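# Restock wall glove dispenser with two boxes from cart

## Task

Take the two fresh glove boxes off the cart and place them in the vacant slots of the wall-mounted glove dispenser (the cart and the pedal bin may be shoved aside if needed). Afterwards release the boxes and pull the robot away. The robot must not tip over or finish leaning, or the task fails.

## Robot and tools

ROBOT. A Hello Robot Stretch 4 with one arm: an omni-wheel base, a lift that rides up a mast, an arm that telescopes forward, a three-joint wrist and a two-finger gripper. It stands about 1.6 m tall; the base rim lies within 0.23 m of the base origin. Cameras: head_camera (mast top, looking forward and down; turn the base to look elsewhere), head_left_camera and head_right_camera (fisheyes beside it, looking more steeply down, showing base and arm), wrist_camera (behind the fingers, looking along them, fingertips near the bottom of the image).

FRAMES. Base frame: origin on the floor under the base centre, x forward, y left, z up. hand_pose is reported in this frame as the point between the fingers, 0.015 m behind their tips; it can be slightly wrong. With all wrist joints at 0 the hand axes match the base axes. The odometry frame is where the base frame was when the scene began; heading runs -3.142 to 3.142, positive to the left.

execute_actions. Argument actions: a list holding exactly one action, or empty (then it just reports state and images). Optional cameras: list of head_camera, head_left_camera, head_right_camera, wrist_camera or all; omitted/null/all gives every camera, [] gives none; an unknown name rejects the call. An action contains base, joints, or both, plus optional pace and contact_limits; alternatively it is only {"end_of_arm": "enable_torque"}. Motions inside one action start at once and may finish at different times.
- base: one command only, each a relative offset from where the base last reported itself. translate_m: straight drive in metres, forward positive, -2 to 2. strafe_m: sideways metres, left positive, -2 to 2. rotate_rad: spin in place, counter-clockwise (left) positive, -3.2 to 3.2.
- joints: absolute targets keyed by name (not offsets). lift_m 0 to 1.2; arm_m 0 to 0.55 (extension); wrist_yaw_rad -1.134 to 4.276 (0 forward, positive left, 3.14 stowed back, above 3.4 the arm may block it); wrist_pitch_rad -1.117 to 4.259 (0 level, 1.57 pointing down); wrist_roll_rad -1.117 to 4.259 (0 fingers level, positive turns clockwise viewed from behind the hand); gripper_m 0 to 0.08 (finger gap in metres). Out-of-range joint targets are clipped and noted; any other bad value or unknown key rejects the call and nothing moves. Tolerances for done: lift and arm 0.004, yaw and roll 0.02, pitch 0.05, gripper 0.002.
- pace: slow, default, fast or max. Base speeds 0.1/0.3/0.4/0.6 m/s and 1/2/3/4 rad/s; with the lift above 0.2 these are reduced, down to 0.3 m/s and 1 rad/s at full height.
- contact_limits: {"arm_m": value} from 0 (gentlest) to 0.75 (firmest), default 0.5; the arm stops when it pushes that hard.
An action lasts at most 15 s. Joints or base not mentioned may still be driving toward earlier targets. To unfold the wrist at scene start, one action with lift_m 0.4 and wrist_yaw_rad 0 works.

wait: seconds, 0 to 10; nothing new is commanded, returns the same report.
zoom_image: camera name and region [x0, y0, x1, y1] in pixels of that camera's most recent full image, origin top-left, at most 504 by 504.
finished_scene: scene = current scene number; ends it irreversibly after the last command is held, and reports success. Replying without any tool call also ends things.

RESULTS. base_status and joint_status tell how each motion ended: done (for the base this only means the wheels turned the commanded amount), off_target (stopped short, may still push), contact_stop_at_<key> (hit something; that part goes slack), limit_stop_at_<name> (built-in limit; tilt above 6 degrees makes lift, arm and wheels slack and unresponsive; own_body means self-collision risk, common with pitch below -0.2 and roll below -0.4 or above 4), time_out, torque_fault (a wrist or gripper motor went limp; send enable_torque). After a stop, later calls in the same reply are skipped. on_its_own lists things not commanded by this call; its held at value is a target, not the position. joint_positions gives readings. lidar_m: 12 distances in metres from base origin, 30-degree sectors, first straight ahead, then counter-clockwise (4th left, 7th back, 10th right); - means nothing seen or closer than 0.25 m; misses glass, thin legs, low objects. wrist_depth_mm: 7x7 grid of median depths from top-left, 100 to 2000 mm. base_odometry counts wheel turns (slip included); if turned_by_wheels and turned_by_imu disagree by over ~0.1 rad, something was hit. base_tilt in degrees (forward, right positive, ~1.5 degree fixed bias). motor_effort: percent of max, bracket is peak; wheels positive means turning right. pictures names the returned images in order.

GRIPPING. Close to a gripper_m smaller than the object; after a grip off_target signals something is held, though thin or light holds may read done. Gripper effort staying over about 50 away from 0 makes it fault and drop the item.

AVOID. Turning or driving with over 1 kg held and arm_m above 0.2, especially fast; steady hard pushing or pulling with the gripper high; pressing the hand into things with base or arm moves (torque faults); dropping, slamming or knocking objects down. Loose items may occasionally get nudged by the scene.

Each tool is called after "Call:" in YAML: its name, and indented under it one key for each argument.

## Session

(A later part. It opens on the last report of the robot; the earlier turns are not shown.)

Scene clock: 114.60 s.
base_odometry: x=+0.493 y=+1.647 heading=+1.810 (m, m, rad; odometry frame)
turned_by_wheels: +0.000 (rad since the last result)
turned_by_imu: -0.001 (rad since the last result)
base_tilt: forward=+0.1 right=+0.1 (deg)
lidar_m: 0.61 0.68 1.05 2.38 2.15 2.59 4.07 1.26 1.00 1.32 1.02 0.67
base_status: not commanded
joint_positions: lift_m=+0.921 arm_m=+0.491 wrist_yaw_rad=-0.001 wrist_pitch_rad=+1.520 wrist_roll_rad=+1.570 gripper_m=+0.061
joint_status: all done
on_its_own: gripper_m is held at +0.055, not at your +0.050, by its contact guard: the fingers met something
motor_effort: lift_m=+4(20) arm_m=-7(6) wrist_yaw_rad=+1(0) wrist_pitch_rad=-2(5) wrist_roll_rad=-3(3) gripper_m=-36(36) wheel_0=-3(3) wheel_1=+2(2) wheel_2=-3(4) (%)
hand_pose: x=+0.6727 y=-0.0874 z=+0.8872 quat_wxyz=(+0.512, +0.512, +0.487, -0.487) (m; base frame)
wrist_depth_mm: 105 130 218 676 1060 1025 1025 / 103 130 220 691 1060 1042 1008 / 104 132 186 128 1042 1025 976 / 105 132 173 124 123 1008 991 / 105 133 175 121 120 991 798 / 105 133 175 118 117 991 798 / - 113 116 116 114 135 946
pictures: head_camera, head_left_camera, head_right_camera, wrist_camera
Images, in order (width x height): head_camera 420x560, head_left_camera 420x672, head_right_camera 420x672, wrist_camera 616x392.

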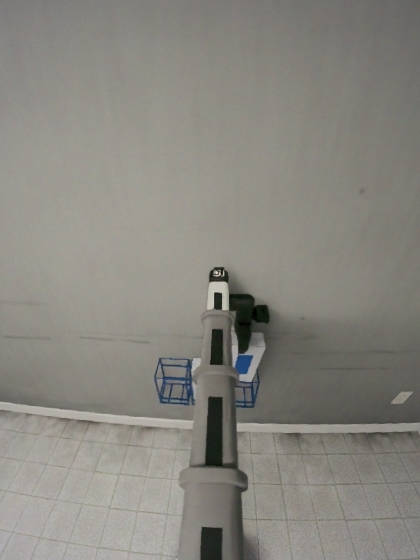

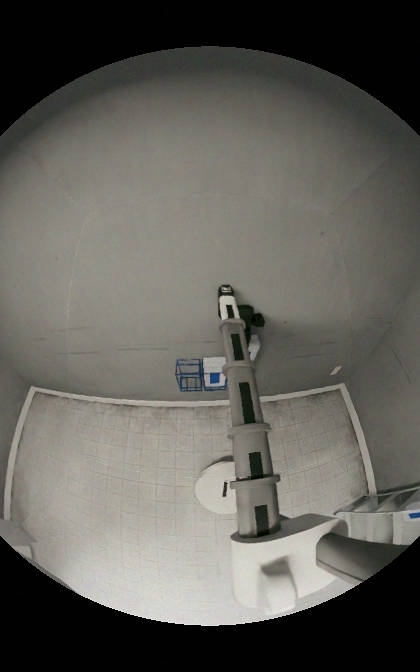

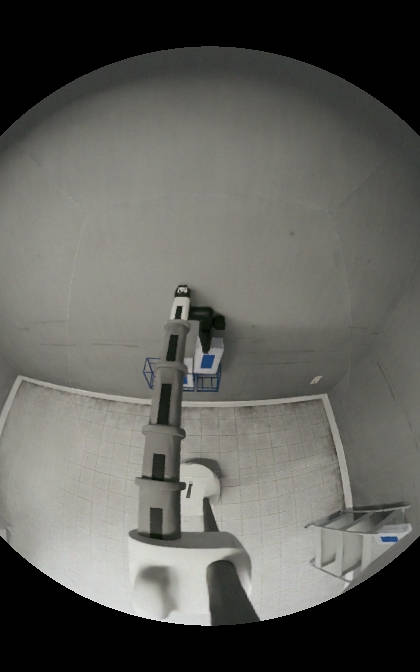

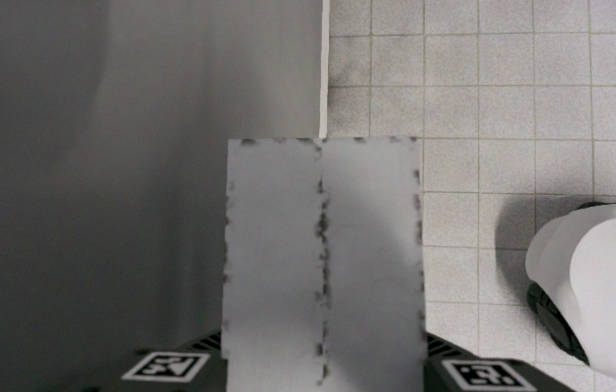

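Call:
execute_actions:
  actions:
    - {"joints":{"lift_m":0.935},"pace":"slow"}
  cameras: []

Call:
execute_actions:
  actions:
    - {"base":{"strafe_m":-0.018},"pace":"slow"}
  cameras: ["head_right_camera","head_camera"]

Call:
zoom_image:
  camera: "head_right_camera"
  region: [160,320,250,410]

Scene clock: 124.37 s.
base_odometry: x=+0.493 y=+1.647 heading=+1.810 (m, m, rad; odometry frame)
turned_by_wheels: +0.000 (rad since the last result)
turned_by_imu: +0.000 (rad since the last result)
base_tilt: forward=+0.1 right=+0.1 (deg)
lidar_m: 0.62 0.68 1.04 2.37 2.15 2.60 4.07 1.28 1.01 1.32 1.02 0.73
base_status: not commanded
joint_positions: lift_m=+0.935 arm_m=+0.491 wrist_yaw_rad=+0.000 wrist_pitch_rad=+1.518 wrist_roll_rad=+1.570 gripper_m=+0.061
joint_status: all done
on_its_own: gripper_m is held at +0.055, not at your +0.050, by its contact guard: the fingers met something
motor_effort: lift_m=+20(20) arm_m=-6(6) wrist_yaw_rad=+1(1) wrist_pitch_rad=+6(7) wrist_roll_rad=-2(3) gripper_m=-37(38) wheel_0=-3(3) wheel_1=+2(2) wheel_2=-4(4) (%)
hand_pose: x=+0.6733 y=-0.0874 z=+0.9008 quat_wxyz=(+0.513, +0.513, +0.487, -0.487) (m; base frame)
wrist_depth_mm: 103 130 220 707 1098 1042 1025 / 104 132 223 715 1060 1042 1042 / 105 132 188 126 1025 1042 1008 / 105 134 175 124 122 1042 991 / 105 134 176 121 120 1025 798 / 106 135 178 119 118 1008 778 / - 114 117 116 115 135 960
pictures: none
No camera images: the call's "cameras" was empty. Leave "cameras" out to get every camera's image.

Scene clock: 125.43 s.
base_odometry: x=+0.511 y=+1.651 heading=+1.810 (m, m, rad; odometry frame)
turned_by_wheels: +0.000 (rad since the last result)
turned_by_imu: +0.000 (rad since the last result)
base_tilt: forward=+0.1 right=-0.1 (deg)
lidar_m: 0.61 0.67 1.03 2.39 2.15 2.61 4.13 1.27 1.01 1.30 1.02 0.75
base_status: done
joint_positions: lift_m=+0.935 arm_m=+0.491 wrist_yaw_rad=+0.000 wrist_pitch_rad=+1.518 wrist_roll_rad=+1.570 gripper_m=+0.061
joint_status: not commanded
on_its_own: gripper_m is held at +0.055, not at your +0.050, by its contact guard: the fingers met something
motor_effort: lift_m=+20(20) arm_m=-6(6) wrist_yaw_rad=+1(1) wrist_pitch_rad=+5(7) wrist_roll_rad=-2(2) gripper_m=-37(36) wheel_0=+3(4) wheel_1=-5(9) wheel_2=+0(1) (%)
hand_pose: x=+0.6732 y=-0.0874 z=+0.9008 quat_wxyz=(+0.513, +0.513, +0.487, -0.487) (m; base frame)
wrist_depth_mm: 103 131 222 715 1060 1060 1025 / 104 132 225 750 1060 1025 1025 / 105 133 206 132 1042 1042 1008 / 106 134 176 128 128 1025 1008 / 106 135 178 124 123 1008 798 / 106 136 179 121 120 1008 788 / - 115 117 117 116 135 976
pictures: head_camera, head_right_camera
Images, in order (width x height): head_camera 420x560, head_right_camera 420x672.

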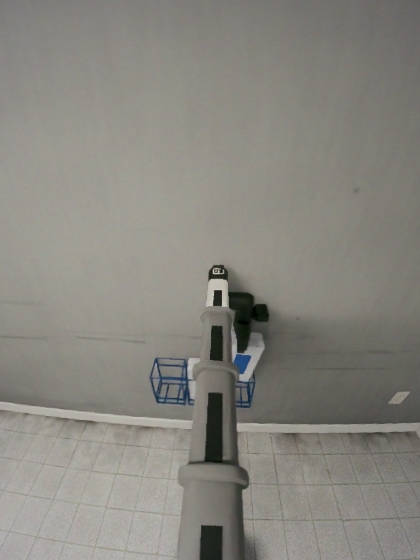

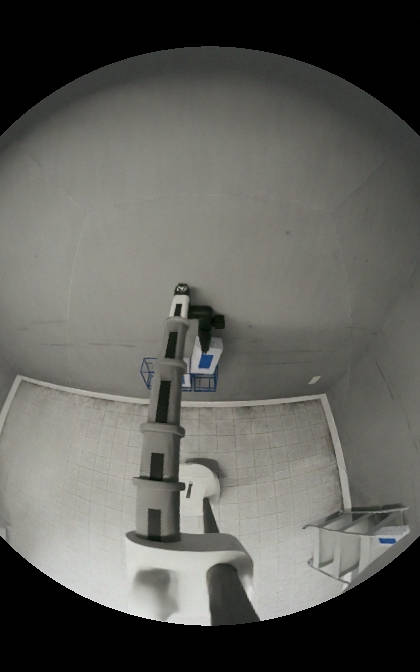

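Region (160, 320, 250, 410) of head_right_camera's 420x672 image, scaled by 5.600, with more detail than that image has.

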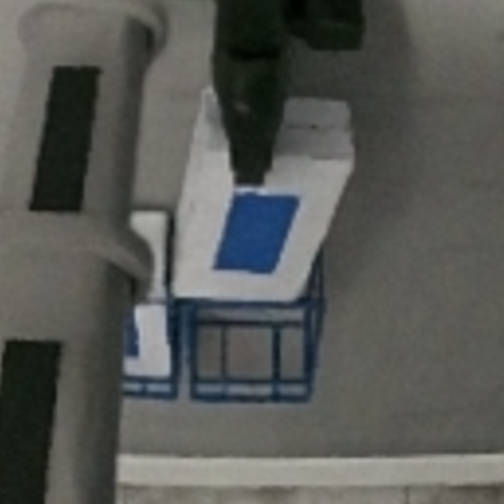

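Call:
execute_actions:
  actions:
    - {"joints":{"lift_m":0.955,"arm_m":0.48},"pace":"slow"}
  cameras: []

Call:
execute_actions:
  actions:
    - {"base":{"strafe_m":-0.018},"pace":"slow"}
  cameras: ["head_right_camera","wrist_camera"]

Call:
zoom_image:
  camera: "head_right_camera"
  region: [160,320,250,410]

Scene clock: 137.33 s.
base_odometry: x=+0.511 y=+1.651 heading=+1.810 (m, m, rad; odometry frame)
turned_by_wheels: +0.000 (rad since the last result)
turned_by_imu: +0.000 (rad since the last result)
base_tilt: forward=+0.1 right=+0.0 (deg)
lidar_m: 0.61 0.68 1.04 2.39 2.16 2.60 4.18 1.27 1.00 1.30 1.01 0.74
base_status: not commanded
joint_positions: lift_m=+0.955 arm_m=+0.481 wrist_yaw_rad=+0.000 wrist_pitch_rad=+1.520 wrist_roll_rad=+1.570 gripper_m=+0.061
joint_status: all done
on_its_own: gripper_m is held at +0.055, not at your +0.050, by its contact guard: the fingers met something
motor_effort: lift_m=+25(25) arm_m=-7(7) wrist_yaw_rad=+1(0) wrist_pitch_rad=-1(5) wrist_roll_rad=-3(3) gripper_m=-37(37) wheel_0=+3(3) wheel_1=-5(5) wheel_2=+0(0) (%)
hand_pose: x=+0.6629 y=-0.0874 z=+0.9204 quat_wxyz=(+0.513, +0.512, +0.487, -0.487) (m; base frame)
wrist_depth_mm: 110 150 255 854 1098 1042 1008 / 111 151 258 878 1060 1060 1042 / 112 152 237 129 1060 1042 1025 / 112 153 202 126 125 1060 1008 / 112 154 204 123 121 1060 798 / 113 155 204 120 119 1025 809 / 113 131 118 117 115 135 991
pictures: none
No camera images: the call's "cameras" was empty. Leave "cameras" out to get every camera's image.

Scene clock: 138.40 s.
base_odometry: x=+0.528 y=+1.655 heading=+1.810 (m, m, rad; odometry frame)
turned_by_wheels: +0.000 (rad since the last result)
turned_by_imu: +0.000 (rad since the last result)
base_tilt: forward=+0.1 right=+0.2 (deg)
lidar_m: 0.62 0.66 1.05 2.42 2.18 2.65 4.15 1.24 0.99 1.28 1.04 0.75
base_status: done
joint_positions: lift_m=+0.955 arm_m=+0.481 wrist_yaw_rad=+0.000 wrist_pitch_rad=+1.520 wrist_roll_rad=+1.570 gripper_m=+0.061
joint_status: not commanded
on_its_own: gripper_m is held at +0.055, not at your +0.050, by its contact guard: the fingers met something
motor_effort: lift_m=+25(25) arm_m=-7(7) wrist_yaw_rad=+1(0) wrist_pitch_rad=-1(0) wrist_roll_rad=-2(3) gripper_m=-37(37) wheel_0=+2(5) wheel_1=-6(10) wheel_2=+1(3) (%)
hand_pose: x=+0.6629 y=-0.0874 z=+0.9204 quat_wxyz=(+0.513, +0.512, +0.487, -0.487) (m; base frame)
wrist_depth_mm: 110 150 255 842 1098 1078 1042 / 111 151 257 878 1098 1042 1042 / 111 152 236 129 1060 1042 1025 / 112 153 202 126 125 1025 1008 / 113 154 203 123 122 1042 809 / 113 155 205 120 119 1025 809 / 113 131 118 117 116 135 991
pictures: head_right_camera, wrist_camera
Images, in order (width x height): head_right_camera 420x672, wrist_camera 616x392.

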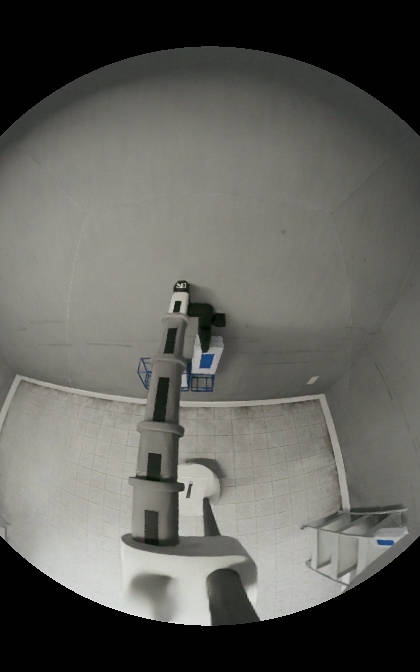

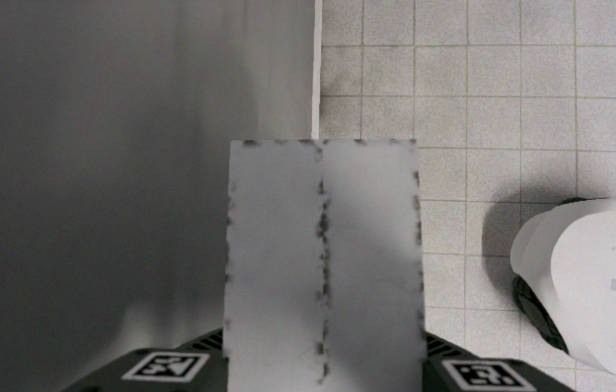

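Region (160, 320, 250, 410) of head_right_camera's 420x672 image, scaled by 5.600, with more detail than that image has.

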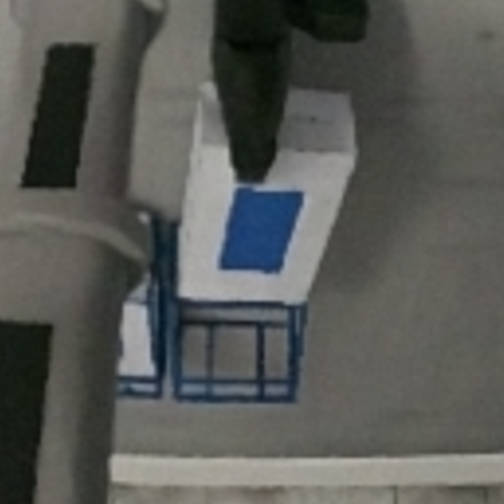

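Call:
execute_actions:
  actions:
    - {"base":{"strafe_m":0.004},"joints":{"lift_m":0.915},"pace":"slow"}
  cameras: ["head_right_camera"]

Call:
zoom_image:
  camera: "head_right_camera"
  region: [160,320,250,410]

Scene clock: 144.33 s.
base_odometry: x=+0.524 y=+1.654 heading=+1.810 (m, m, rad; odometry frame)
turned_by_wheels: +0.000 (rad since the last result)
turned_by_imu: +0.000 (rad since the last result)
base_tilt: forward=+0.1 right=+0.0 (deg)
lidar_m: 0.60 0.66 1.04 2.40 2.17 2.61 4.15 1.25 0.96 1.29 1.03 0.74
base_status: done
joint_positions: lift_m=+0.915 arm_m=+0.481 wrist_yaw_rad=+0.000 wrist_pitch_rad=+1.515 wrist_roll_rad=+1.570 gripper_m=+0.061
joint_status: all done
on_its_own: gripper_m is held at +0.055, not at your +0.050, by its contact guard: the fingers met something
motor_effort: lift_m=+19(24) arm_m=-7(7) wrist_yaw_rad=-3(3) wrist_pitch_rad=+15(15) wrist_roll_rad=-2(1) gripper_m=-38(37) wheel_0=-3(8) wheel_1=+6(7) wheel_2=+0(3) (%)
hand_pose: x=+0.6641 y=-0.0874 z=+0.8810 quat_wxyz=(+0.514, +0.514, +0.486, -0.486) (m; base frame)
wrist_depth_mm: 110 146 246 778 1078 1025 1008 / 111 147 249 788 1042 1008 991 / 109 149 229 130 1025 1008 976 / 110 150 196 126 126 1008 976 / 111 151 198 123 123 991 788 / 111 151 200 120 119 991 768 / 111 128 117 117 116 135 931
pictures: head_right_camera
Images, in order (width x height): head_right_camera 420x672.

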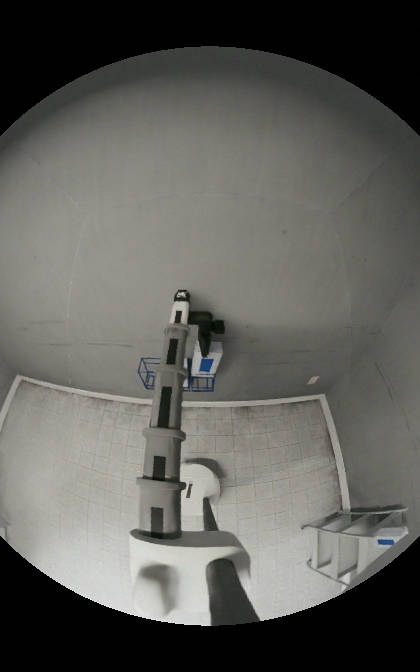

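Region (160, 320, 250, 410) of head_right_camera's 420x672 image, scaled by 5.600, with more detail than that image has.

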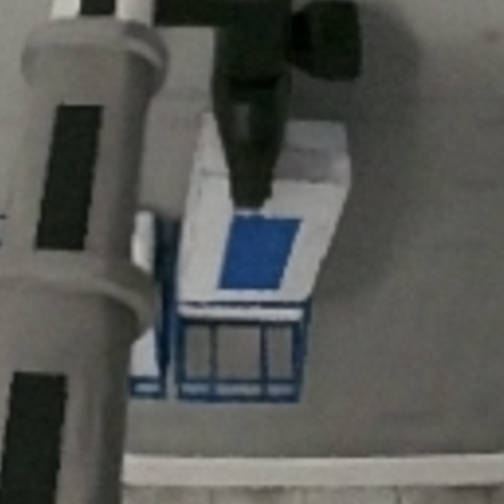

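Call:
execute_actions:
  actions:
    - {"base":{"strafe_m":0.013},"joints":{"lift_m":0.86,"arm_m":0.491},"pace":"slow"}
  cameras: []

Call:
execute_actions:
  actions:
    - {"base":{"strafe_m":0.01},"joints":{"lift_m":0.81},"pace":"slow"}
  cameras: ["head_right_camera"]

Call:
zoom_image:
  camera: "head_right_camera"
  region: [160,320,250,410]

Scene clock: 153.03 s.
base_odometry: x=+0.512 y=+1.651 heading=+1.810 (m, m, rad; odometry frame)
turned_by_wheels: +0.000 (rad since the last result)
turned_by_imu: +0.000 (rad since the last result)
base_tilt: forward=+0.1 right=+0.1 (deg)
lidar_m: 0.62 0.66 1.04 2.40 2.16 2.59 4.15 1.26 1.02 1.31 1.03 0.74
base_status: done
joint_positions: lift_m=+0.860 arm_m=+0.490 wrist_yaw_rad=+0.000 wrist_pitch_rad=+1.519 wrist_roll_rad=+1.570 gripper_m=+0.061
joint_status: all done
on_its_own: gripper_m is held at +0.055, not at your +0.050, by its contact guard: the fingers met something
motor_effort: lift_m=+20(19) arm_m=+7(7) wrist_yaw_rad=-1(1) wrist_pitch_rad=+1(15) wrist_roll_rad=-3(2) gripper_m=-37(38) wheel_0=-4(7) wheel_1=+5(8) wheel_2=+0(1) (%)
hand_pose: x=+0.6717 y=-0.0874 z=+0.8259 quat_wxyz=(+0.513, +0.512, +0.487, -0.487) (m; base frame)
wrist_depth_mm: 106 134 228 750 976 960 931 / 106 135 232 778 1008 960 946 / 105 137 212 129 946 960 931 / 105 138 181 125 125 946 931 / 106 138 182 122 121 946 778 / 106 139 184 120 119 917 768 / 106 118 118 117 116 135 904
pictures: none
No camera images: the call's "cameras" was empty. Leave "cameras" out to get every camera's image.

Scene clock: 154.33 s.
base_odometry: x=+0.502 y=+1.649 heading=+1.810 (m, m, rad; odometry frame)
turned_by_wheels: +0.000 (rad since the last result)
turned_by_imu: +0.000 (rad since the last result)
base_tilt: forward=+0.0 right=+0.1 (deg)
lidar_m: 0.62 0.66 1.05 2.39 2.15 2.60 4.10 1.26 1.01 1.30 1.05 0.69
base_status: done
joint_positions: lift_m=+0.810 arm_m=+0.490 wrist_yaw_rad=+0.000 wrist_pitch_rad=+1.517 wrist_roll_rad=+1.570 gripper_m=+0.061
joint_status: all done
on_its_own: gripper_m is held at +0.055, not at your +0.050, by its contact guard: the fingers met something
motor_effort: lift_m=+19(19) arm_m=+6(7) wrist_yaw_rad=-2(1) wrist_pitch_rad=+7(8) wrist_roll_rad=-3(3) gripper_m=-37(37) wheel_0=-6(5) wheel_1=+3(9) wheel_2=+0(1) (%)
hand_pose: x=+0.6723 y=-0.0874 z=+0.7759 quat_wxyz=(+0.513, +0.513, +0.487, -0.486) (m; base frame)
wrist_depth_mm: 105 133 226 732 917 917 904 / 106 134 229 750 931 917 904 / 107 135 193 127 904 917 866 / 107 136 179 124 123 904 878 / 105 137 181 122 120 891 820 / 105 138 182 119 118 904 759 / 106 117 117 117 115 135 854
pictures: head_right_camera
Images, in order (width x height): head_right_camera 420x672.

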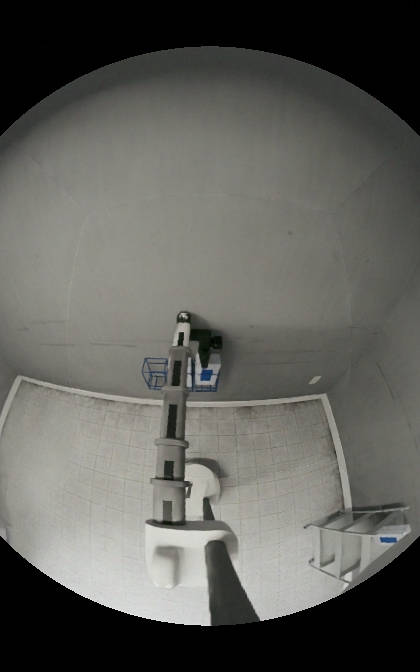

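Region (160, 320, 250, 410) of head_right_camera's 420x672 image, scaled by 5.600, with more detail than that image has.

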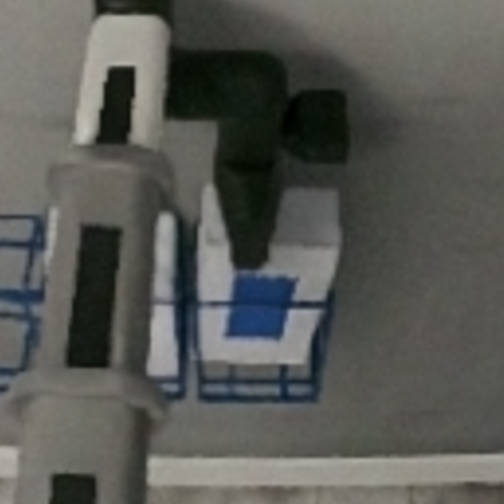

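Call:
execute_actions:
  actions:
    - {"joints":{"lift_m":0.775},"pace":"slow"}
  cameras: []

Call:
execute_actions:
  actions:
    - {"joints":{"gripper_m":0.074}}
  cameras: ["wrist_camera"]

Call:
execute_actions:
  actions:
    - {"joints":{"lift_m":0.95}}

Scene clock: 161.50 s.
base_odometry: x=+0.502 y=+1.649 heading=+1.810 (m, m, rad; odometry frame)
turned_by_wheels: +0.000 (rad since the last result)
turned_by_imu: +0.000 (rad since the last result)
base_tilt: forward=-0.1 right=+0.1 (deg)
lidar_m: 0.63 0.65 1.03 2.38 2.15 2.59 4.09 1.27 1.03 1.31 1.04 0.66
base_status: not commanded
joint_positions: lift_m=+0.775 arm_m=+0.490 wrist_yaw_rad=+0.000 wrist_pitch_rad=+1.516 wrist_roll_rad=+1.570 gripper_m=+0.061
joint_status: all done
on_its_own: gripper_m is held at +0.055, not at your +0.050, by its contact guard: the fingers met something
motor_effort: lift_m=+16(19) arm_m=+5(6) wrist_yaw_rad=-2(2) wrist_pitch_rad=+10(12) wrist_roll_rad=-2(3) gripper_m=-37(38) wheel_0=-7(6) wheel_1=+3(3) wheel_2=+0(0) (%)
hand_pose: x=+0.6725 y=-0.0874 z=+0.7412 quat_wxyz=(+0.514, +0.513, +0.486, -0.486) (m; base frame)
wrist_depth_mm: 104 132 223 699 917 891 891 / 105 133 224 715 904 878 854 / 106 134 190 128 866 854 866 / 106 135 177 125 124 854 854 / 107 136 178 122 121 854 809 / 107 137 179 119 118 842 778 / 105 115 118 117 116 135 820
pictures: none
No camera images: the call's "cameras" was empty. Leave "cameras" out to get every camera's image.

Scene clock: 162.30 s.
base_odometry: x=+0.502 y=+1.649 heading=+1.810 (m, m, rad; odometry frame)
turned_by_wheels: +0.000 (rad since the last result)
turned_by_imu: +0.000 (rad since the last result)
base_tilt: forward=+0.1 right=+0.1 (deg)
lidar_m: 0.60 0.65 1.05 2.39 2.15 2.62 4.11 1.28 1.02 1.32 1.03 0.67
base_status: not commanded
joint_positions: lift_m=+0.775 arm_m=+0.490 wrist_yaw_rad=+0.000 wrist_pitch_rad=+1.519 wrist_roll_rad=+1.570 gripper_m=+0.074
joint_status: all done
motor_effort: lift_m=+17(17) arm_m=+5(5) wrist_yaw_rad=-2(1) wrist_pitch_rad=+1(10) wrist_roll_rad=-3(2) gripper_m=+1(34) wheel_0=-4(6) wheel_1=+3(3) wheel_2=+0(0) (%)
hand_pose: x=+0.6719 y=-0.0874 z=+0.7411 quat_wxyz=(+0.513, +0.512, +0.487, -0.487) (m; base frame)
wrist_depth_mm: 105 134 226 732 904 891 866 / 106 135 229 759 891 891 878 / 107 136 193 129 129 878 854 / 105 137 180 126 125 866 842 / 105 138 125 123 121 854 809 / 106 138 122 119 119 842 778 / 106 110 117 116 116 125 820
pictures: wrist_camera
Images, in order (width x height): wrist_camera 616x392.

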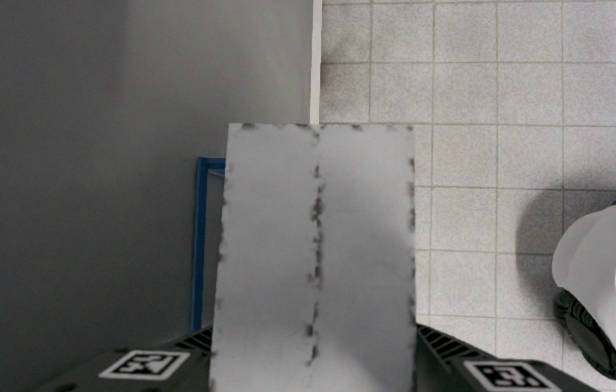

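Scene clock: 164.10 s.
base_odometry: x=+0.502 y=+1.649 heading=+1.810 (m, m, rad; odometry frame)
turned_by_wheels: +0.000 (rad since the last result)
turned_by_imu: +0.000 (rad since the last result)
base_tilt: forward=-0.1 right=+0.1 (deg)
lidar_m: 0.61 0.67 1.05 2.39 2.14 2.59 4.10 1.24 1.02 1.31 1.03 0.74
base_status: not commanded
joint_positions: lift_m=+0.950 arm_m=+0.490 wrist_yaw_rad=+0.000 wrist_pitch_rad=+1.520 wrist_roll_rad=+1.570 gripper_m=+0.074
joint_status: all done
motor_effort: lift_m=+22(24) arm_m=+6(6) wrist_yaw_rad=-3(1) wrist_pitch_rad=+0(1) wrist_roll_rad=+0(3) gripper_m=+2(3) wheel_0=-4(5) wheel_1=+3(3) wheel_2=+0(0) (%)
hand_pose: x=+0.6719 y=-0.0874 z=+0.9156 quat_wxyz=(+0.513, +0.512, +0.487, -0.487) (m; base frame)
wrist_depth_mm: 105 133 226 732 1078 1078 1008 / 106 135 229 768 1060 1060 1025 / 107 135 232 798 1060 1042 1025 / 105 138 235 303 1060 1025 1008 / 105 138 239 296 1042 1025 798 / 106 138 218 289 1042 1008 809 / 106 110 134 325 512 125 991
pictures: head_camera, head_left_camera, head_right_camera, wrist_camera
Images, in order (width x height): head_camera 420x560, head_left_camera 420x672, head_right_camera 420x672, wrist_camera 616x392.

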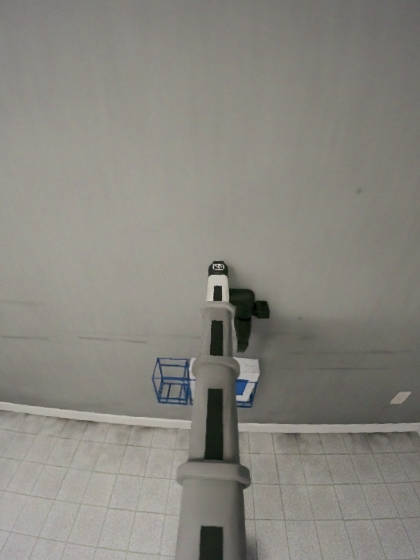

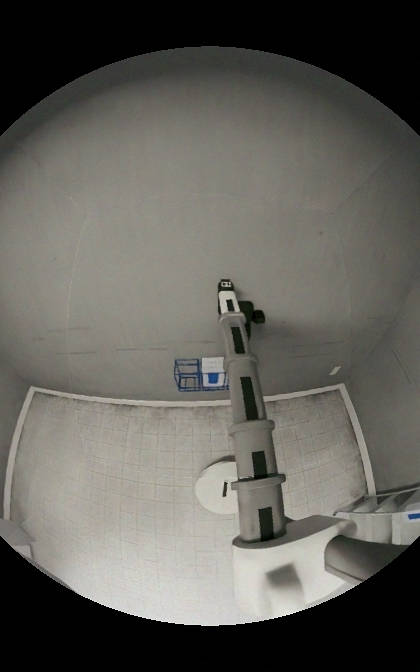

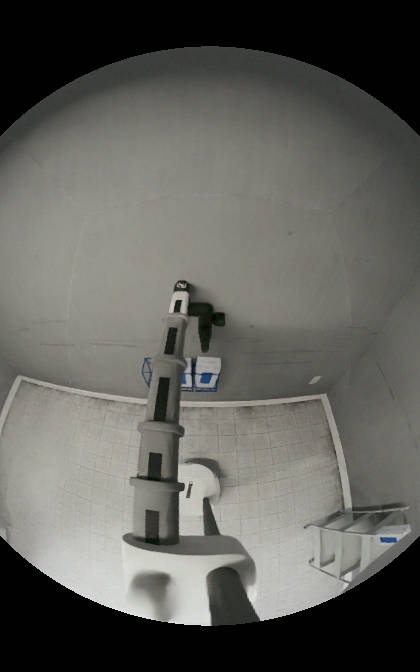

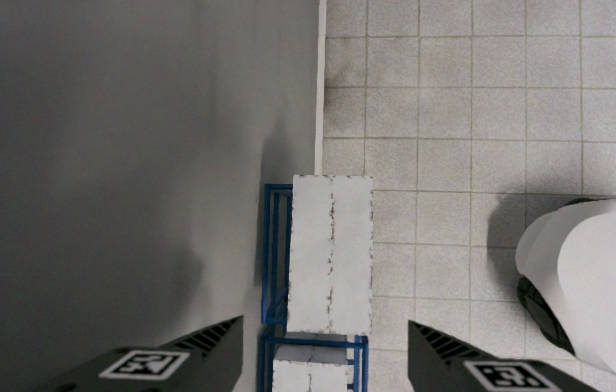

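Call:
execute_actions:
  actions:
    - {"joints":{"lift_m":0.87,"gripper_m":0.02}}
  cameras: []

Call:
execute_actions:
  actions:
    - {"joints":{"lift_m":0.83},"pace":"slow"}
  cameras: ["wrist_camera","head_right_camera"]

Call:
zoom_image:
  camera: "head_right_camera"
  region: [160,320,250,410]

Scene clock: 172.43 s.
base_odometry: x=+0.502 y=+1.649 heading=+1.810 (m, m, rad; odometry frame)
turned_by_wheels: +0.000 (rad since the last result)
turned_by_imu: +0.000 (rad since the last result)
base_tilt: forward=+0.0 right=+0.1 (deg)
lidar_m: 0.60 0.67 1.03 2.38 2.15 2.57 4.11 1.27 1.02 1.31 1.03 0.76
base_status: not commanded
joint_positions: lift_m=+0.870 arm_m=+0.490 wrist_yaw_rad=+0.000 wrist_pitch_rad=+1.520 wrist_roll_rad=+1.570 gripper_m=+0.020
joint_status: all done
motor_effort: lift_m=+18(23) arm_m=+5(5) wrist_yaw_rad=-3(1) wrist_pitch_rad=+0(0) wrist_roll_rad=-2(3) gripper_m=+0(4) wheel_0=-5(4) wheel_1=+3(3) wheel_2=+0(0) (%)
hand_pose: x=+0.6719 y=-0.0874 z=+0.8360 quat_wxyz=(+0.513, +0.512, +0.487, -0.487) (m; base frame)
wrist_depth_mm: 105 133 226 723 991 991 960 / 106 135 229 778 1008 976 931 / 107 136 232 591 976 960 946 / 105 137 236 222 976 976 960 / 105 138 237 216 960 946 788 / 106 138 239 210 976 960 768 / 106 139 111 204 127 931 904
pictures: none
No camera images: the call's "cameras" was empty. Leave "cameras" out to get every camera's image.

Scene clock: 173.60 s.
base_odometry: x=+0.502 y=+1.649 heading=+1.810 (m, m, rad; odometry frame)
turned_by_wheels: +0.000 (rad since the last result)
turned_by_imu: +0.000 (rad since the last result)
base_tilt: forward=+0.0 right=+0.1 (deg)
lidar_m: 0.61 0.67 1.05 2.38 2.14 2.59 4.10 1.26 1.02 1.32 1.05 0.69
base_status: not commanded
joint_positions: lift_m=+0.830 arm_m=+0.490 wrist_yaw_rad=+0.000 wrist_pitch_rad=+1.520 wrist_roll_rad=+1.570 gripper_m=+0.020
joint_status: all done
motor_effort: lift_m=+17(16) arm_m=+6(5) wrist_yaw_rad=-1(2) wrist_pitch_rad=+0(0) wrist_roll_rad=-1(2) gripper_m=-2(1) wheel_0=-4(5) wheel_1=+3(3) wheel_2=+0(0) (%)
hand_pose: x=+0.6719 y=-0.0874 z=+0.7960 quat_wxyz=(+0.513, +0.512, +0.487, -0.487) (m; base frame)
wrist_depth_mm: 105 133 228 732 960 946 904 / 106 135 229 759 946 946 931 / 107 135 233 462 946 931 917 / 105 136 236 181 931 917 904 / 105 137 216 176 931 917 778 / 106 138 217 172 917 904 778 / 106 139 112 166 127 891 891
pictures: head_right_camera, wrist_camera
Images, in order (width x height): head_right_camera 420x672, wrist_camera 616x392.

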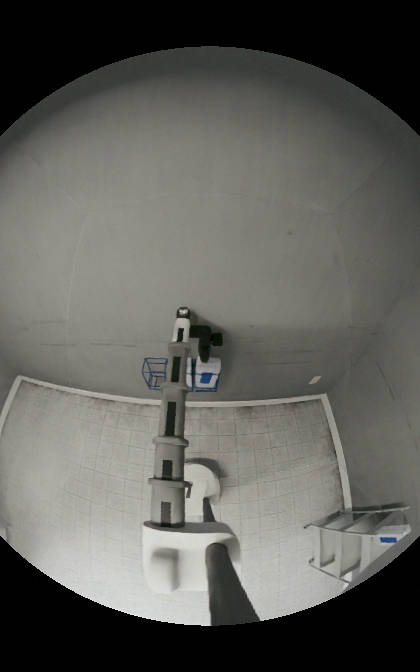

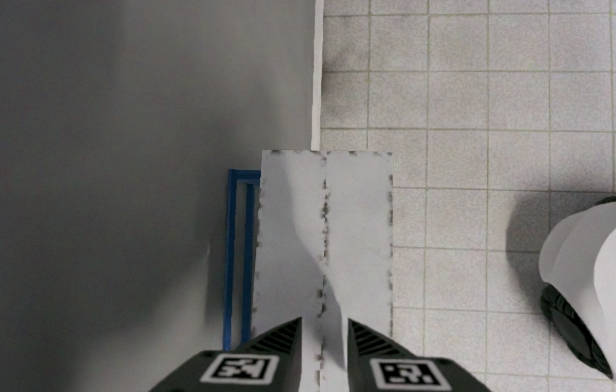

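Region (160, 320, 250, 410) of head_right_camera's 420x672 image, scaled by 5.600, with more detail than that image has.

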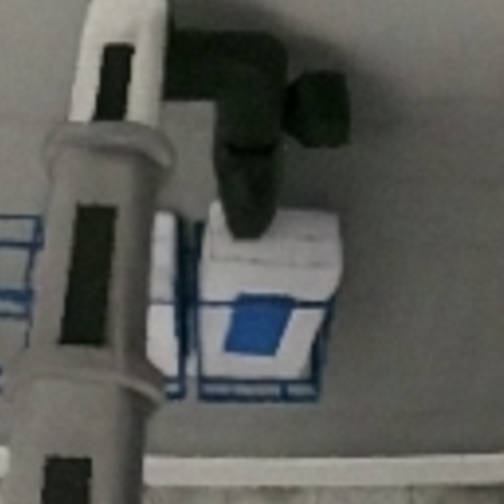

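Wedged a bit high; press further.

Call:
execute_actions:
  actions:
    - {"joints":{"lift_m":0.795},"pace":"slow"}
  cameras: ["wrist_camera","head_right_camera"]

Call:
zoom_image:
  camera: "head_right_camera"
  region: [160,320,250,410]

Scene clock: 179.43 s.
base_odometry: x=+0.502 y=+1.649 heading=+1.810 (m, m, rad; odometry frame)
turned_by_wheels: +0.000 (rad since the last result)
turned_by_imu: +0.000 (rad since the last result)
base_tilt: forward=+0.1 right=+0.0 (deg)
lidar_m: 0.62 0.64 1.06 2.38 2.15 2.60 4.13 1.26 1.03 1.31 1.04 0.76
base_status: not commanded
joint_positions: lift_m=+0.804 arm_m=+0.490 wrist_yaw_rad=+0.000 wrist_pitch_rad=+1.520 wrist_roll_rad=+1.570 gripper_m=+0.020
joint_status: lift_m contact_stop (moved -0.026 of -0.035)
on_its_own: lift_m is slack since a contact_stop (your +0.795 is given up)
motor_effort: lift_m=+12(19) arm_m=+6(6) wrist_yaw_rad=-1(1) wrist_pitch_rad=+0(0) wrist_roll_rad=-4(3) gripper_m=+0(2) wheel_0=-4(4) wheel_1=+3(3) wheel_2=-1(0) (%)
hand_pose: x=+0.6718 y=-0.0874 z=+0.7699 quat_wxyz=(+0.513, +0.512, +0.487, -0.487) (m; base frame)
wrist_depth_mm: 103 130 220 668 946 917 878 / 104 132 221 691 931 917 891 / 105 132 224 439 917 891 891 / 105 134 205 169 168 904 878 / 106 134 208 164 163 891 809 / 106 135 211 159 158 891 788 / 106 135 112 153 126 866 854
pictures: head_right_camera, wrist_camera
Images, in order (width x height): head_right_camera 420x672, wrist_camera 616x392.

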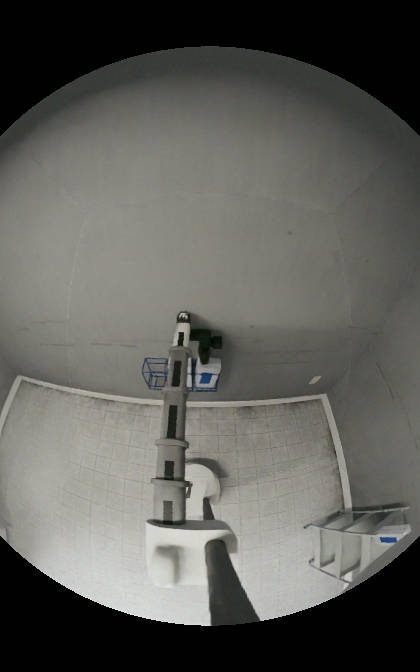

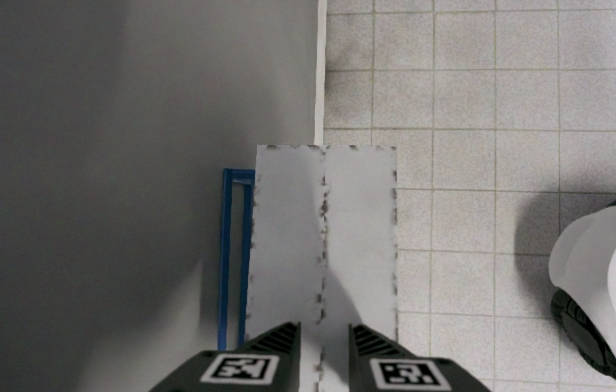

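Region (160, 320, 250, 410) of head_right_camera's 420x672 image, scaled by 5.600, with more detail than that image has.

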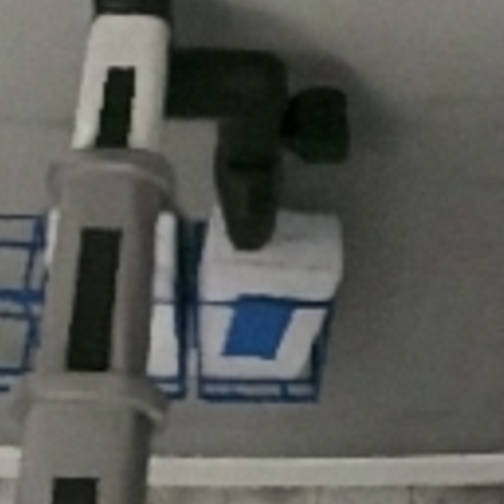

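Call:
execute_actions:
  actions:
    - {"joints":{"lift_m":0.85,"gripper_m":0.08}}
  cameras: []

Call:
execute_actions:
  actions:
    - {"joints":{"arm_m":0.0,"wrist_roll_rad":0,"wrist_pitch_rad":0.6}}
  cameras: ["wrist_camera","head_left_camera"]

Scene clock: 187.90 s.
base_odometry: x=+0.502 y=+1.649 heading=+1.810 (m, m, rad; odometry frame)
turned_by_wheels: +0.000 (rad since the last result)
turned_by_imu: +0.000 (rad since the last result)
base_tilt: forward=+0.0 right=+0.1 (deg)
lidar_m: 0.61 0.66 1.04 2.38 2.15 2.62 4.08 1.28 1.01 1.32 1.03 0.68
base_status: not commanded
joint_positions: lift_m=+0.850 arm_m=+0.490 wrist_yaw_rad=+0.000 wrist_pitch_rad=+1.520 wrist_roll_rad=+1.570 gripper_m=+0.080
joint_status: all done
motor_effort: lift_m=+22(23) arm_m=+5(5) wrist_yaw_rad=+0(0) wrist_pitch_rad=+0(0) wrist_roll_rad=-3(2) gripper_m=+3(6) wheel_0=-4(4) wheel_1=+3(3) wheel_2=+0(0) (%)
hand_pose: x=+0.6718 y=-0.0874 z=+0.8156 quat_wxyz=(+0.513, +0.512, +0.487, -0.487) (m; base frame)
wrist_depth_mm: 106 134 227 732 960 946 946 / 106 135 230 759 960 946 931 / 107 136 234 585 960 946 917 / 105 137 236 203 946 960 917 / 106 138 238 197 946 931 778 / 106 138 199 191 946 931 768 / 106 110 140 187 186 125 891
pictures: none
No camera images: the call's "cameras" was empty. Leave "cameras" out to get every camera's image.

Scene clock: 190.40 s.
base_odometry: x=+0.502 y=+1.649 heading=+1.810 (m, m, rad; odometry frame)
turned_by_wheels: +0.000 (rad since the last result)
turned_by_imu: +0.000 (rad since the last result)
base_tilt: forward=+0.0 right=+0.1 (deg)
lidar_m: 0.62 0.65 1.04 2.38 2.15 2.59 4.09 1.27 1.02 1.31 1.02 0.65
base_status: not commanded
joint_positions: lift_m=+0.850 arm_m=+0.001 wrist_yaw_rad=+0.000 wrist_pitch_rad=+0.603 wrist_roll_rad=+0.000 gripper_m=+0.080
joint_status: all done
motor_effort: lift_m=+22(23) arm_m=-6(7) wrist_yaw_rad=+0(48) wrist_pitch_rad=-8(83) wrist_roll_rad=-3(15) gripper_m=+2(11) wheel_0=-4(4) wheel_1=+3(3) wheel_2=-3(16) (%)
hand_pose: x=+0.3473 y=-0.0874 z=+0.9075 quat_wxyz=(+0.955, +0.000, +0.297, +0.000) (m; base frame)
wrist_depth_mm: 469 459 455 449 445 436 439 / 504 500 496 484 480 473 466 / 554 549 539 530 525 508 512 / 615 603 569 559 564 569 559 / 683 661 535 521 609 621 621 / 768 741 585 585 683 691 691 / 854 110 140 831 768 124 750
pictures: head_left_camera, wrist_camera
Images, in order (width x height): head_left_camera 420x672, wrist_camera 616x392.

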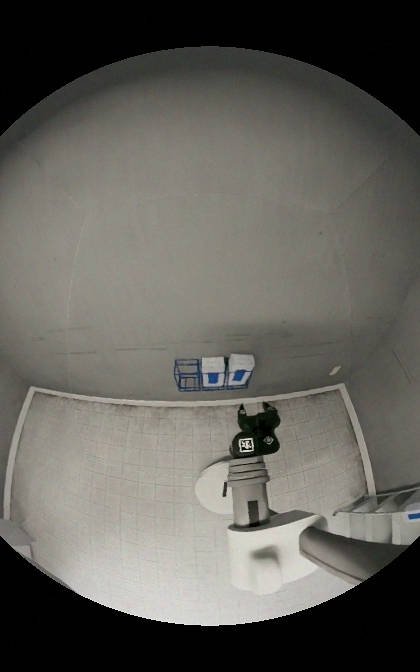

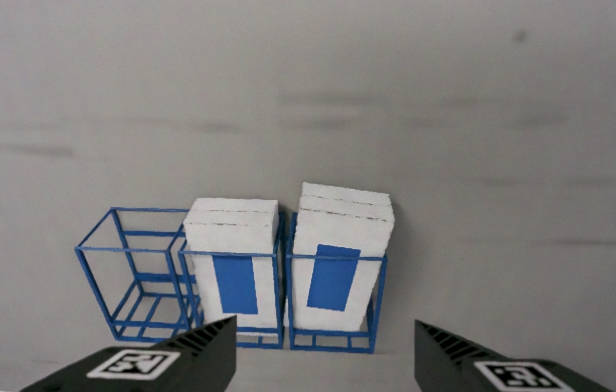

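Call:
execute_actions:
  actions:
    - {"joints":{"arm_m":0.1,"wrist_roll_rad":1.57,"wrist_pitch_rad":1.52}}
  cameras: []

Call:
execute_actions:
  actions:
    - {"base":{"strafe_m":-0.015},"joints":{"arm_m":0.488}}
  cameras: ["wrist_camera"]

Call:
execute_actions:
  actions:
    - {"joints":{"lift_m":0.785},"pace":"slow"}
  cameras: ["wrist_camera"]

Call:
execute_actions:
  actions:
    - {"joints":{"gripper_m":0.056}}
  cameras: []

Call:
execute_actions:
  actions:
    - {"base":{"strafe_m":0.028},"joints":{"lift_m":0.805},"pace":"slow"}
  cameras: ["head_right_camera"]

Call:
zoom_image:
  camera: "head_right_camera"
  region: [160,320,250,410]

Scene clock: 205.77 s.
base_odometry: x=+0.502 y=+1.649 heading=+1.810 (m, m, rad; odometry frame)
turned_by_wheels: +0.000 (rad since the last result)
turned_by_imu: +0.000 (rad since the last result)
base_tilt: forward=+0.1 right=+0.1 (deg)
lidar_m: 0.61 0.66 1.03 2.38 2.14 2.58 4.07 1.28 1.03 1.31 1.04 0.68
base_status: not commanded
joint_positions: lift_m=+0.850 arm_m=+0.099 wrist_yaw_rad=+0.000 wrist_pitch_rad=+1.520 wrist_roll_rad=+1.570 gripper_m=+0.080
joint_status: all done
motor_effort: lift_m=+22(22) arm_m=+7(7) wrist_yaw_rad=-1(0) wrist_pitch_rad=+1(5) wrist_roll_rad=+0(4) gripper_m=+1(1) wheel_0=-4(4) wheel_1=+2(2) wheel_2=-3(3) (%)
hand_pose: x=+0.2806 y=-0.0874 z=+0.8157 quat_wxyz=(+0.513, +0.512, +0.487, -0.487) (m; base frame)
wrist_depth_mm: 569 798 1008 1008 991 960 931 / 574 798 1042 991 991 976 931 / 574 809 1025 1008 976 960 931 / 508 820 1008 991 960 741 917 / 462 820 991 960 741 723 715 / 455 842 976 976 741 723 707 / 459 110 140 960 946 124 891
pictures: none
No camera images: the call's "cameras" was empty. Leave "cameras" out to get every camera's image.

Scene clock: 208.03 s.
base_odometry: x=+0.517 y=+1.652 heading=+1.809 (m, m, rad; odometry frame)
turned_by_wheels: +0.000 (rad since the last result)
turned_by_imu: +0.000 (rad since the last result)
base_tilt: forward=+0.1 right=+0.0 (deg)
lidar_m: 0.62 0.67 1.03 2.40 2.16 2.61 4.14 1.25 1.00 1.31 1.03 0.74
base_status: done
joint_positions: lift_m=+0.850 arm_m=+0.487 wrist_yaw_rad=+0.000 wrist_pitch_rad=+1.520 wrist_roll_rad=+1.570 gripper_m=+0.080
joint_status: all done
motor_effort: lift_m=+21(22) arm_m=+6(8) wrist_yaw_rad=-1(2) wrist_pitch_rad=-1(1) wrist_roll_rad=-2(0) gripper_m=+2(1) wheel_0=+1(8) wheel_1=-4(11) wheel_2=+0(1) (%)
hand_pose: x=+0.6686 y=-0.0874 z=+0.8157 quat_wxyz=(+0.513, +0.512, +0.487, -0.487) (m; base frame)
wrist_depth_mm: 107 139 236 778 991 960 931 / 108 140 239 809 976 960 931 / 109 141 242 842 960 946 917 / 109 142 244 204 946 946 931 / 110 143 224 199 946 931 759 / 108 144 207 193 946 931 750 / 105 110 140 188 188 124 866
pictures: wrist_camera
Images, in order (width x height): wrist_camera 616x392.

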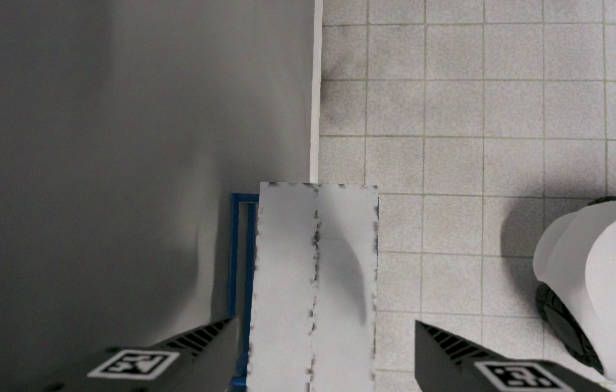

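Scene clock: 209.47 s.
base_odometry: x=+0.517 y=+1.652 heading=+1.809 (m, m, rad; odometry frame)
turned_by_wheels: +0.000 (rad since the last result)
turned_by_imu: +0.000 (rad since the last result)
base_tilt: forward=+0.0 right=+0.1 (deg)
lidar_m: 0.62 0.67 1.05 2.40 2.17 2.61 4.16 1.25 1.00 1.31 1.04 0.75
base_status: not commanded
joint_positions: lift_m=+0.785 arm_m=+0.487 wrist_yaw_rad=+0.000 wrist_pitch_rad=+1.520 wrist_roll_rad=+1.570 gripper_m=+0.080
joint_status: all done
motor_effort: lift_m=+17(22) arm_m=+7(7) wrist_yaw_rad=+0(0) wrist_pitch_rad=+0(0) wrist_roll_rad=-1(1) gripper_m=+3(1) wheel_0=+1(1) wheel_1=-4(4) wheel_2=+0(0) (%)
hand_pose: x=+0.6686 y=-0.0874 z=+0.7511 quat_wxyz=(+0.513, +0.512, +0.487, -0.487) (m; base frame)
wrist_depth_mm: 107 139 236 768 904 891 866 / 108 140 240 798 891 891 866 / 108 142 242 842 904 878 866 / 109 143 187 139 138 866 866 / 109 144 138 135 135 866 798 / 108 144 134 131 131 854 759 / 105 110 128 128 128 124 831
pictures: wrist_camera
Images, in order (width x height): wrist_camera 616x392.

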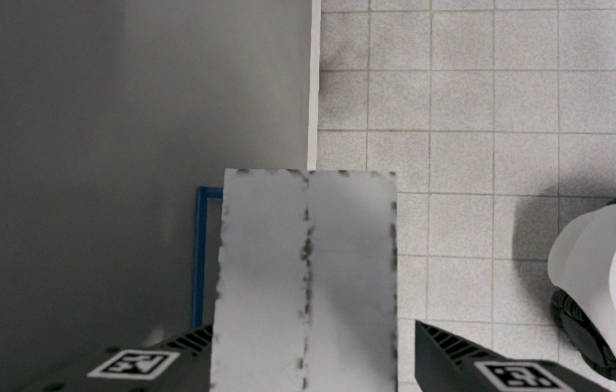

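Scene clock: 210.47 s.
base_odometry: x=+0.517 y=+1.652 heading=+1.809 (m, m, rad; odometry frame)
turned_by_wheels: +0.000 (rad since the last result)
turned_by_imu: +0.000 (rad since the last result)
base_tilt: forward=+0.1 right=+0.1 (deg)
lidar_m: 0.62 0.66 1.05 2.39 2.17 2.62 4.16 1.24 1.01 1.30 1.04 0.76
base_status: not commanded
joint_positions: lift_m=+0.785 arm_m=+0.487 wrist_yaw_rad=+0.002 wrist_pitch_rad=+1.515 wrist_roll_rad=+1.570 gripper_m=+0.061
joint_status: gripper_m off_target (ended at +0.061, target +0.056)
motor_effort: lift_m=+17(17) arm_m=+5(7) wrist_yaw_rad=-5(5) wrist_pitch_rad=+15(16) wrist_roll_rad=-2(1) gripper_m=-26(30) wheel_0=+1(1) wheel_1=-4(4) wheel_2=+0(0) (%)
hand_pose: x=+0.6701 y=-0.0874 z=+0.7511 quat_wxyz=(+0.515, +0.513, +0.486, -0.485) (m; base frame)
wrist_depth_mm: 107 135 227 699 931 891 878 / 105 136 230 732 891 866 854 / 106 137 232 750 917 891 854 / 106 138 196 139 139 878 854 / 107 139 198 136 135 866 809 / 107 140 199 132 132 866 768 / 107 119 128 129 128 135 831
pictures: none
No camera images: the call's "cameras" was empty. Leave "cameras" out to get every camera's image.

Scene clock: 211.73 s.
base_odometry: x=+0.490 y=+1.646 heading=+1.809 (m, m, rad; odometry frame)
turned_by_wheels: -0.001 (rad since the last result)
turned_by_imu: -0.001 (rad since the last result)
base_tilt: forward=+0.0 right=+0.0 (deg)
lidar_m: 0.62 0.66 1.04 2.37 2.15 2.57 3.98 1.29 1.01 1.33 1.04 0.65
base_status: done
joint_positions: lift_m=+0.805 arm_m=+0.487 wrist_yaw_rad=+0.001 wrist_pitch_rad=+1.516 wrist_roll_rad=+1.570 gripper_m=+0.061
joint_status: all done
motor_effort: lift_m=+24(24) arm_m=+5(5) wrist_yaw_rad=-4(6) wrist_pitch_rad=+11(18) wrist_roll_rad=-1(0) gripper_m=-25(28) wheel_0=-10(10) wheel_1=+1(9) wheel_2=-2(0) (%)
hand_pose: x=+0.6698 y=-0.0874 z=+0.7705 quat_wxyz=(+0.514, +0.513, +0.487, -0.486) (m; base frame)
wrist_depth_mm: 106 138 234 741 931 917 891 / 107 139 236 768 946 904 878 / 107 140 237 597 917 904 878 / 108 141 185 123 123 891 866 / 109 142 186 124 124 878 809 / 109 142 187 126 125 878 768 / 109 120 128 128 127 135 854
pictures: head_right_camera
Images, in order (width x height): head_right_camera 420x672.

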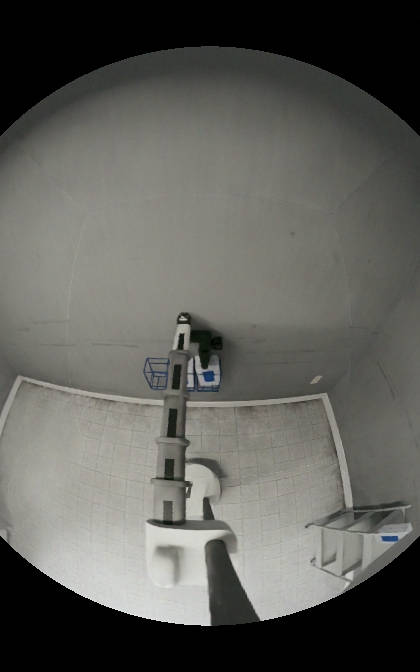

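Region (160, 320, 250, 410) of head_right_camera's 420x672 image, scaled by 5.600, with more detail than that image has.

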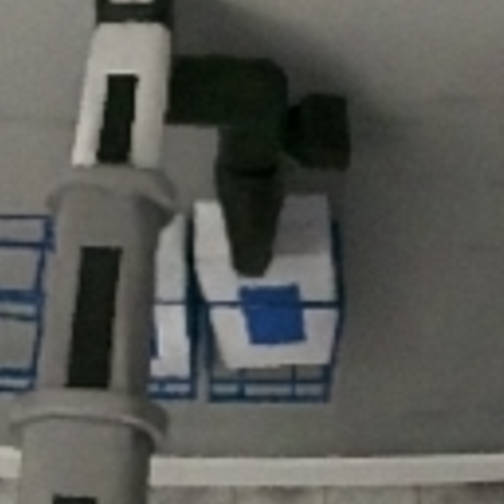

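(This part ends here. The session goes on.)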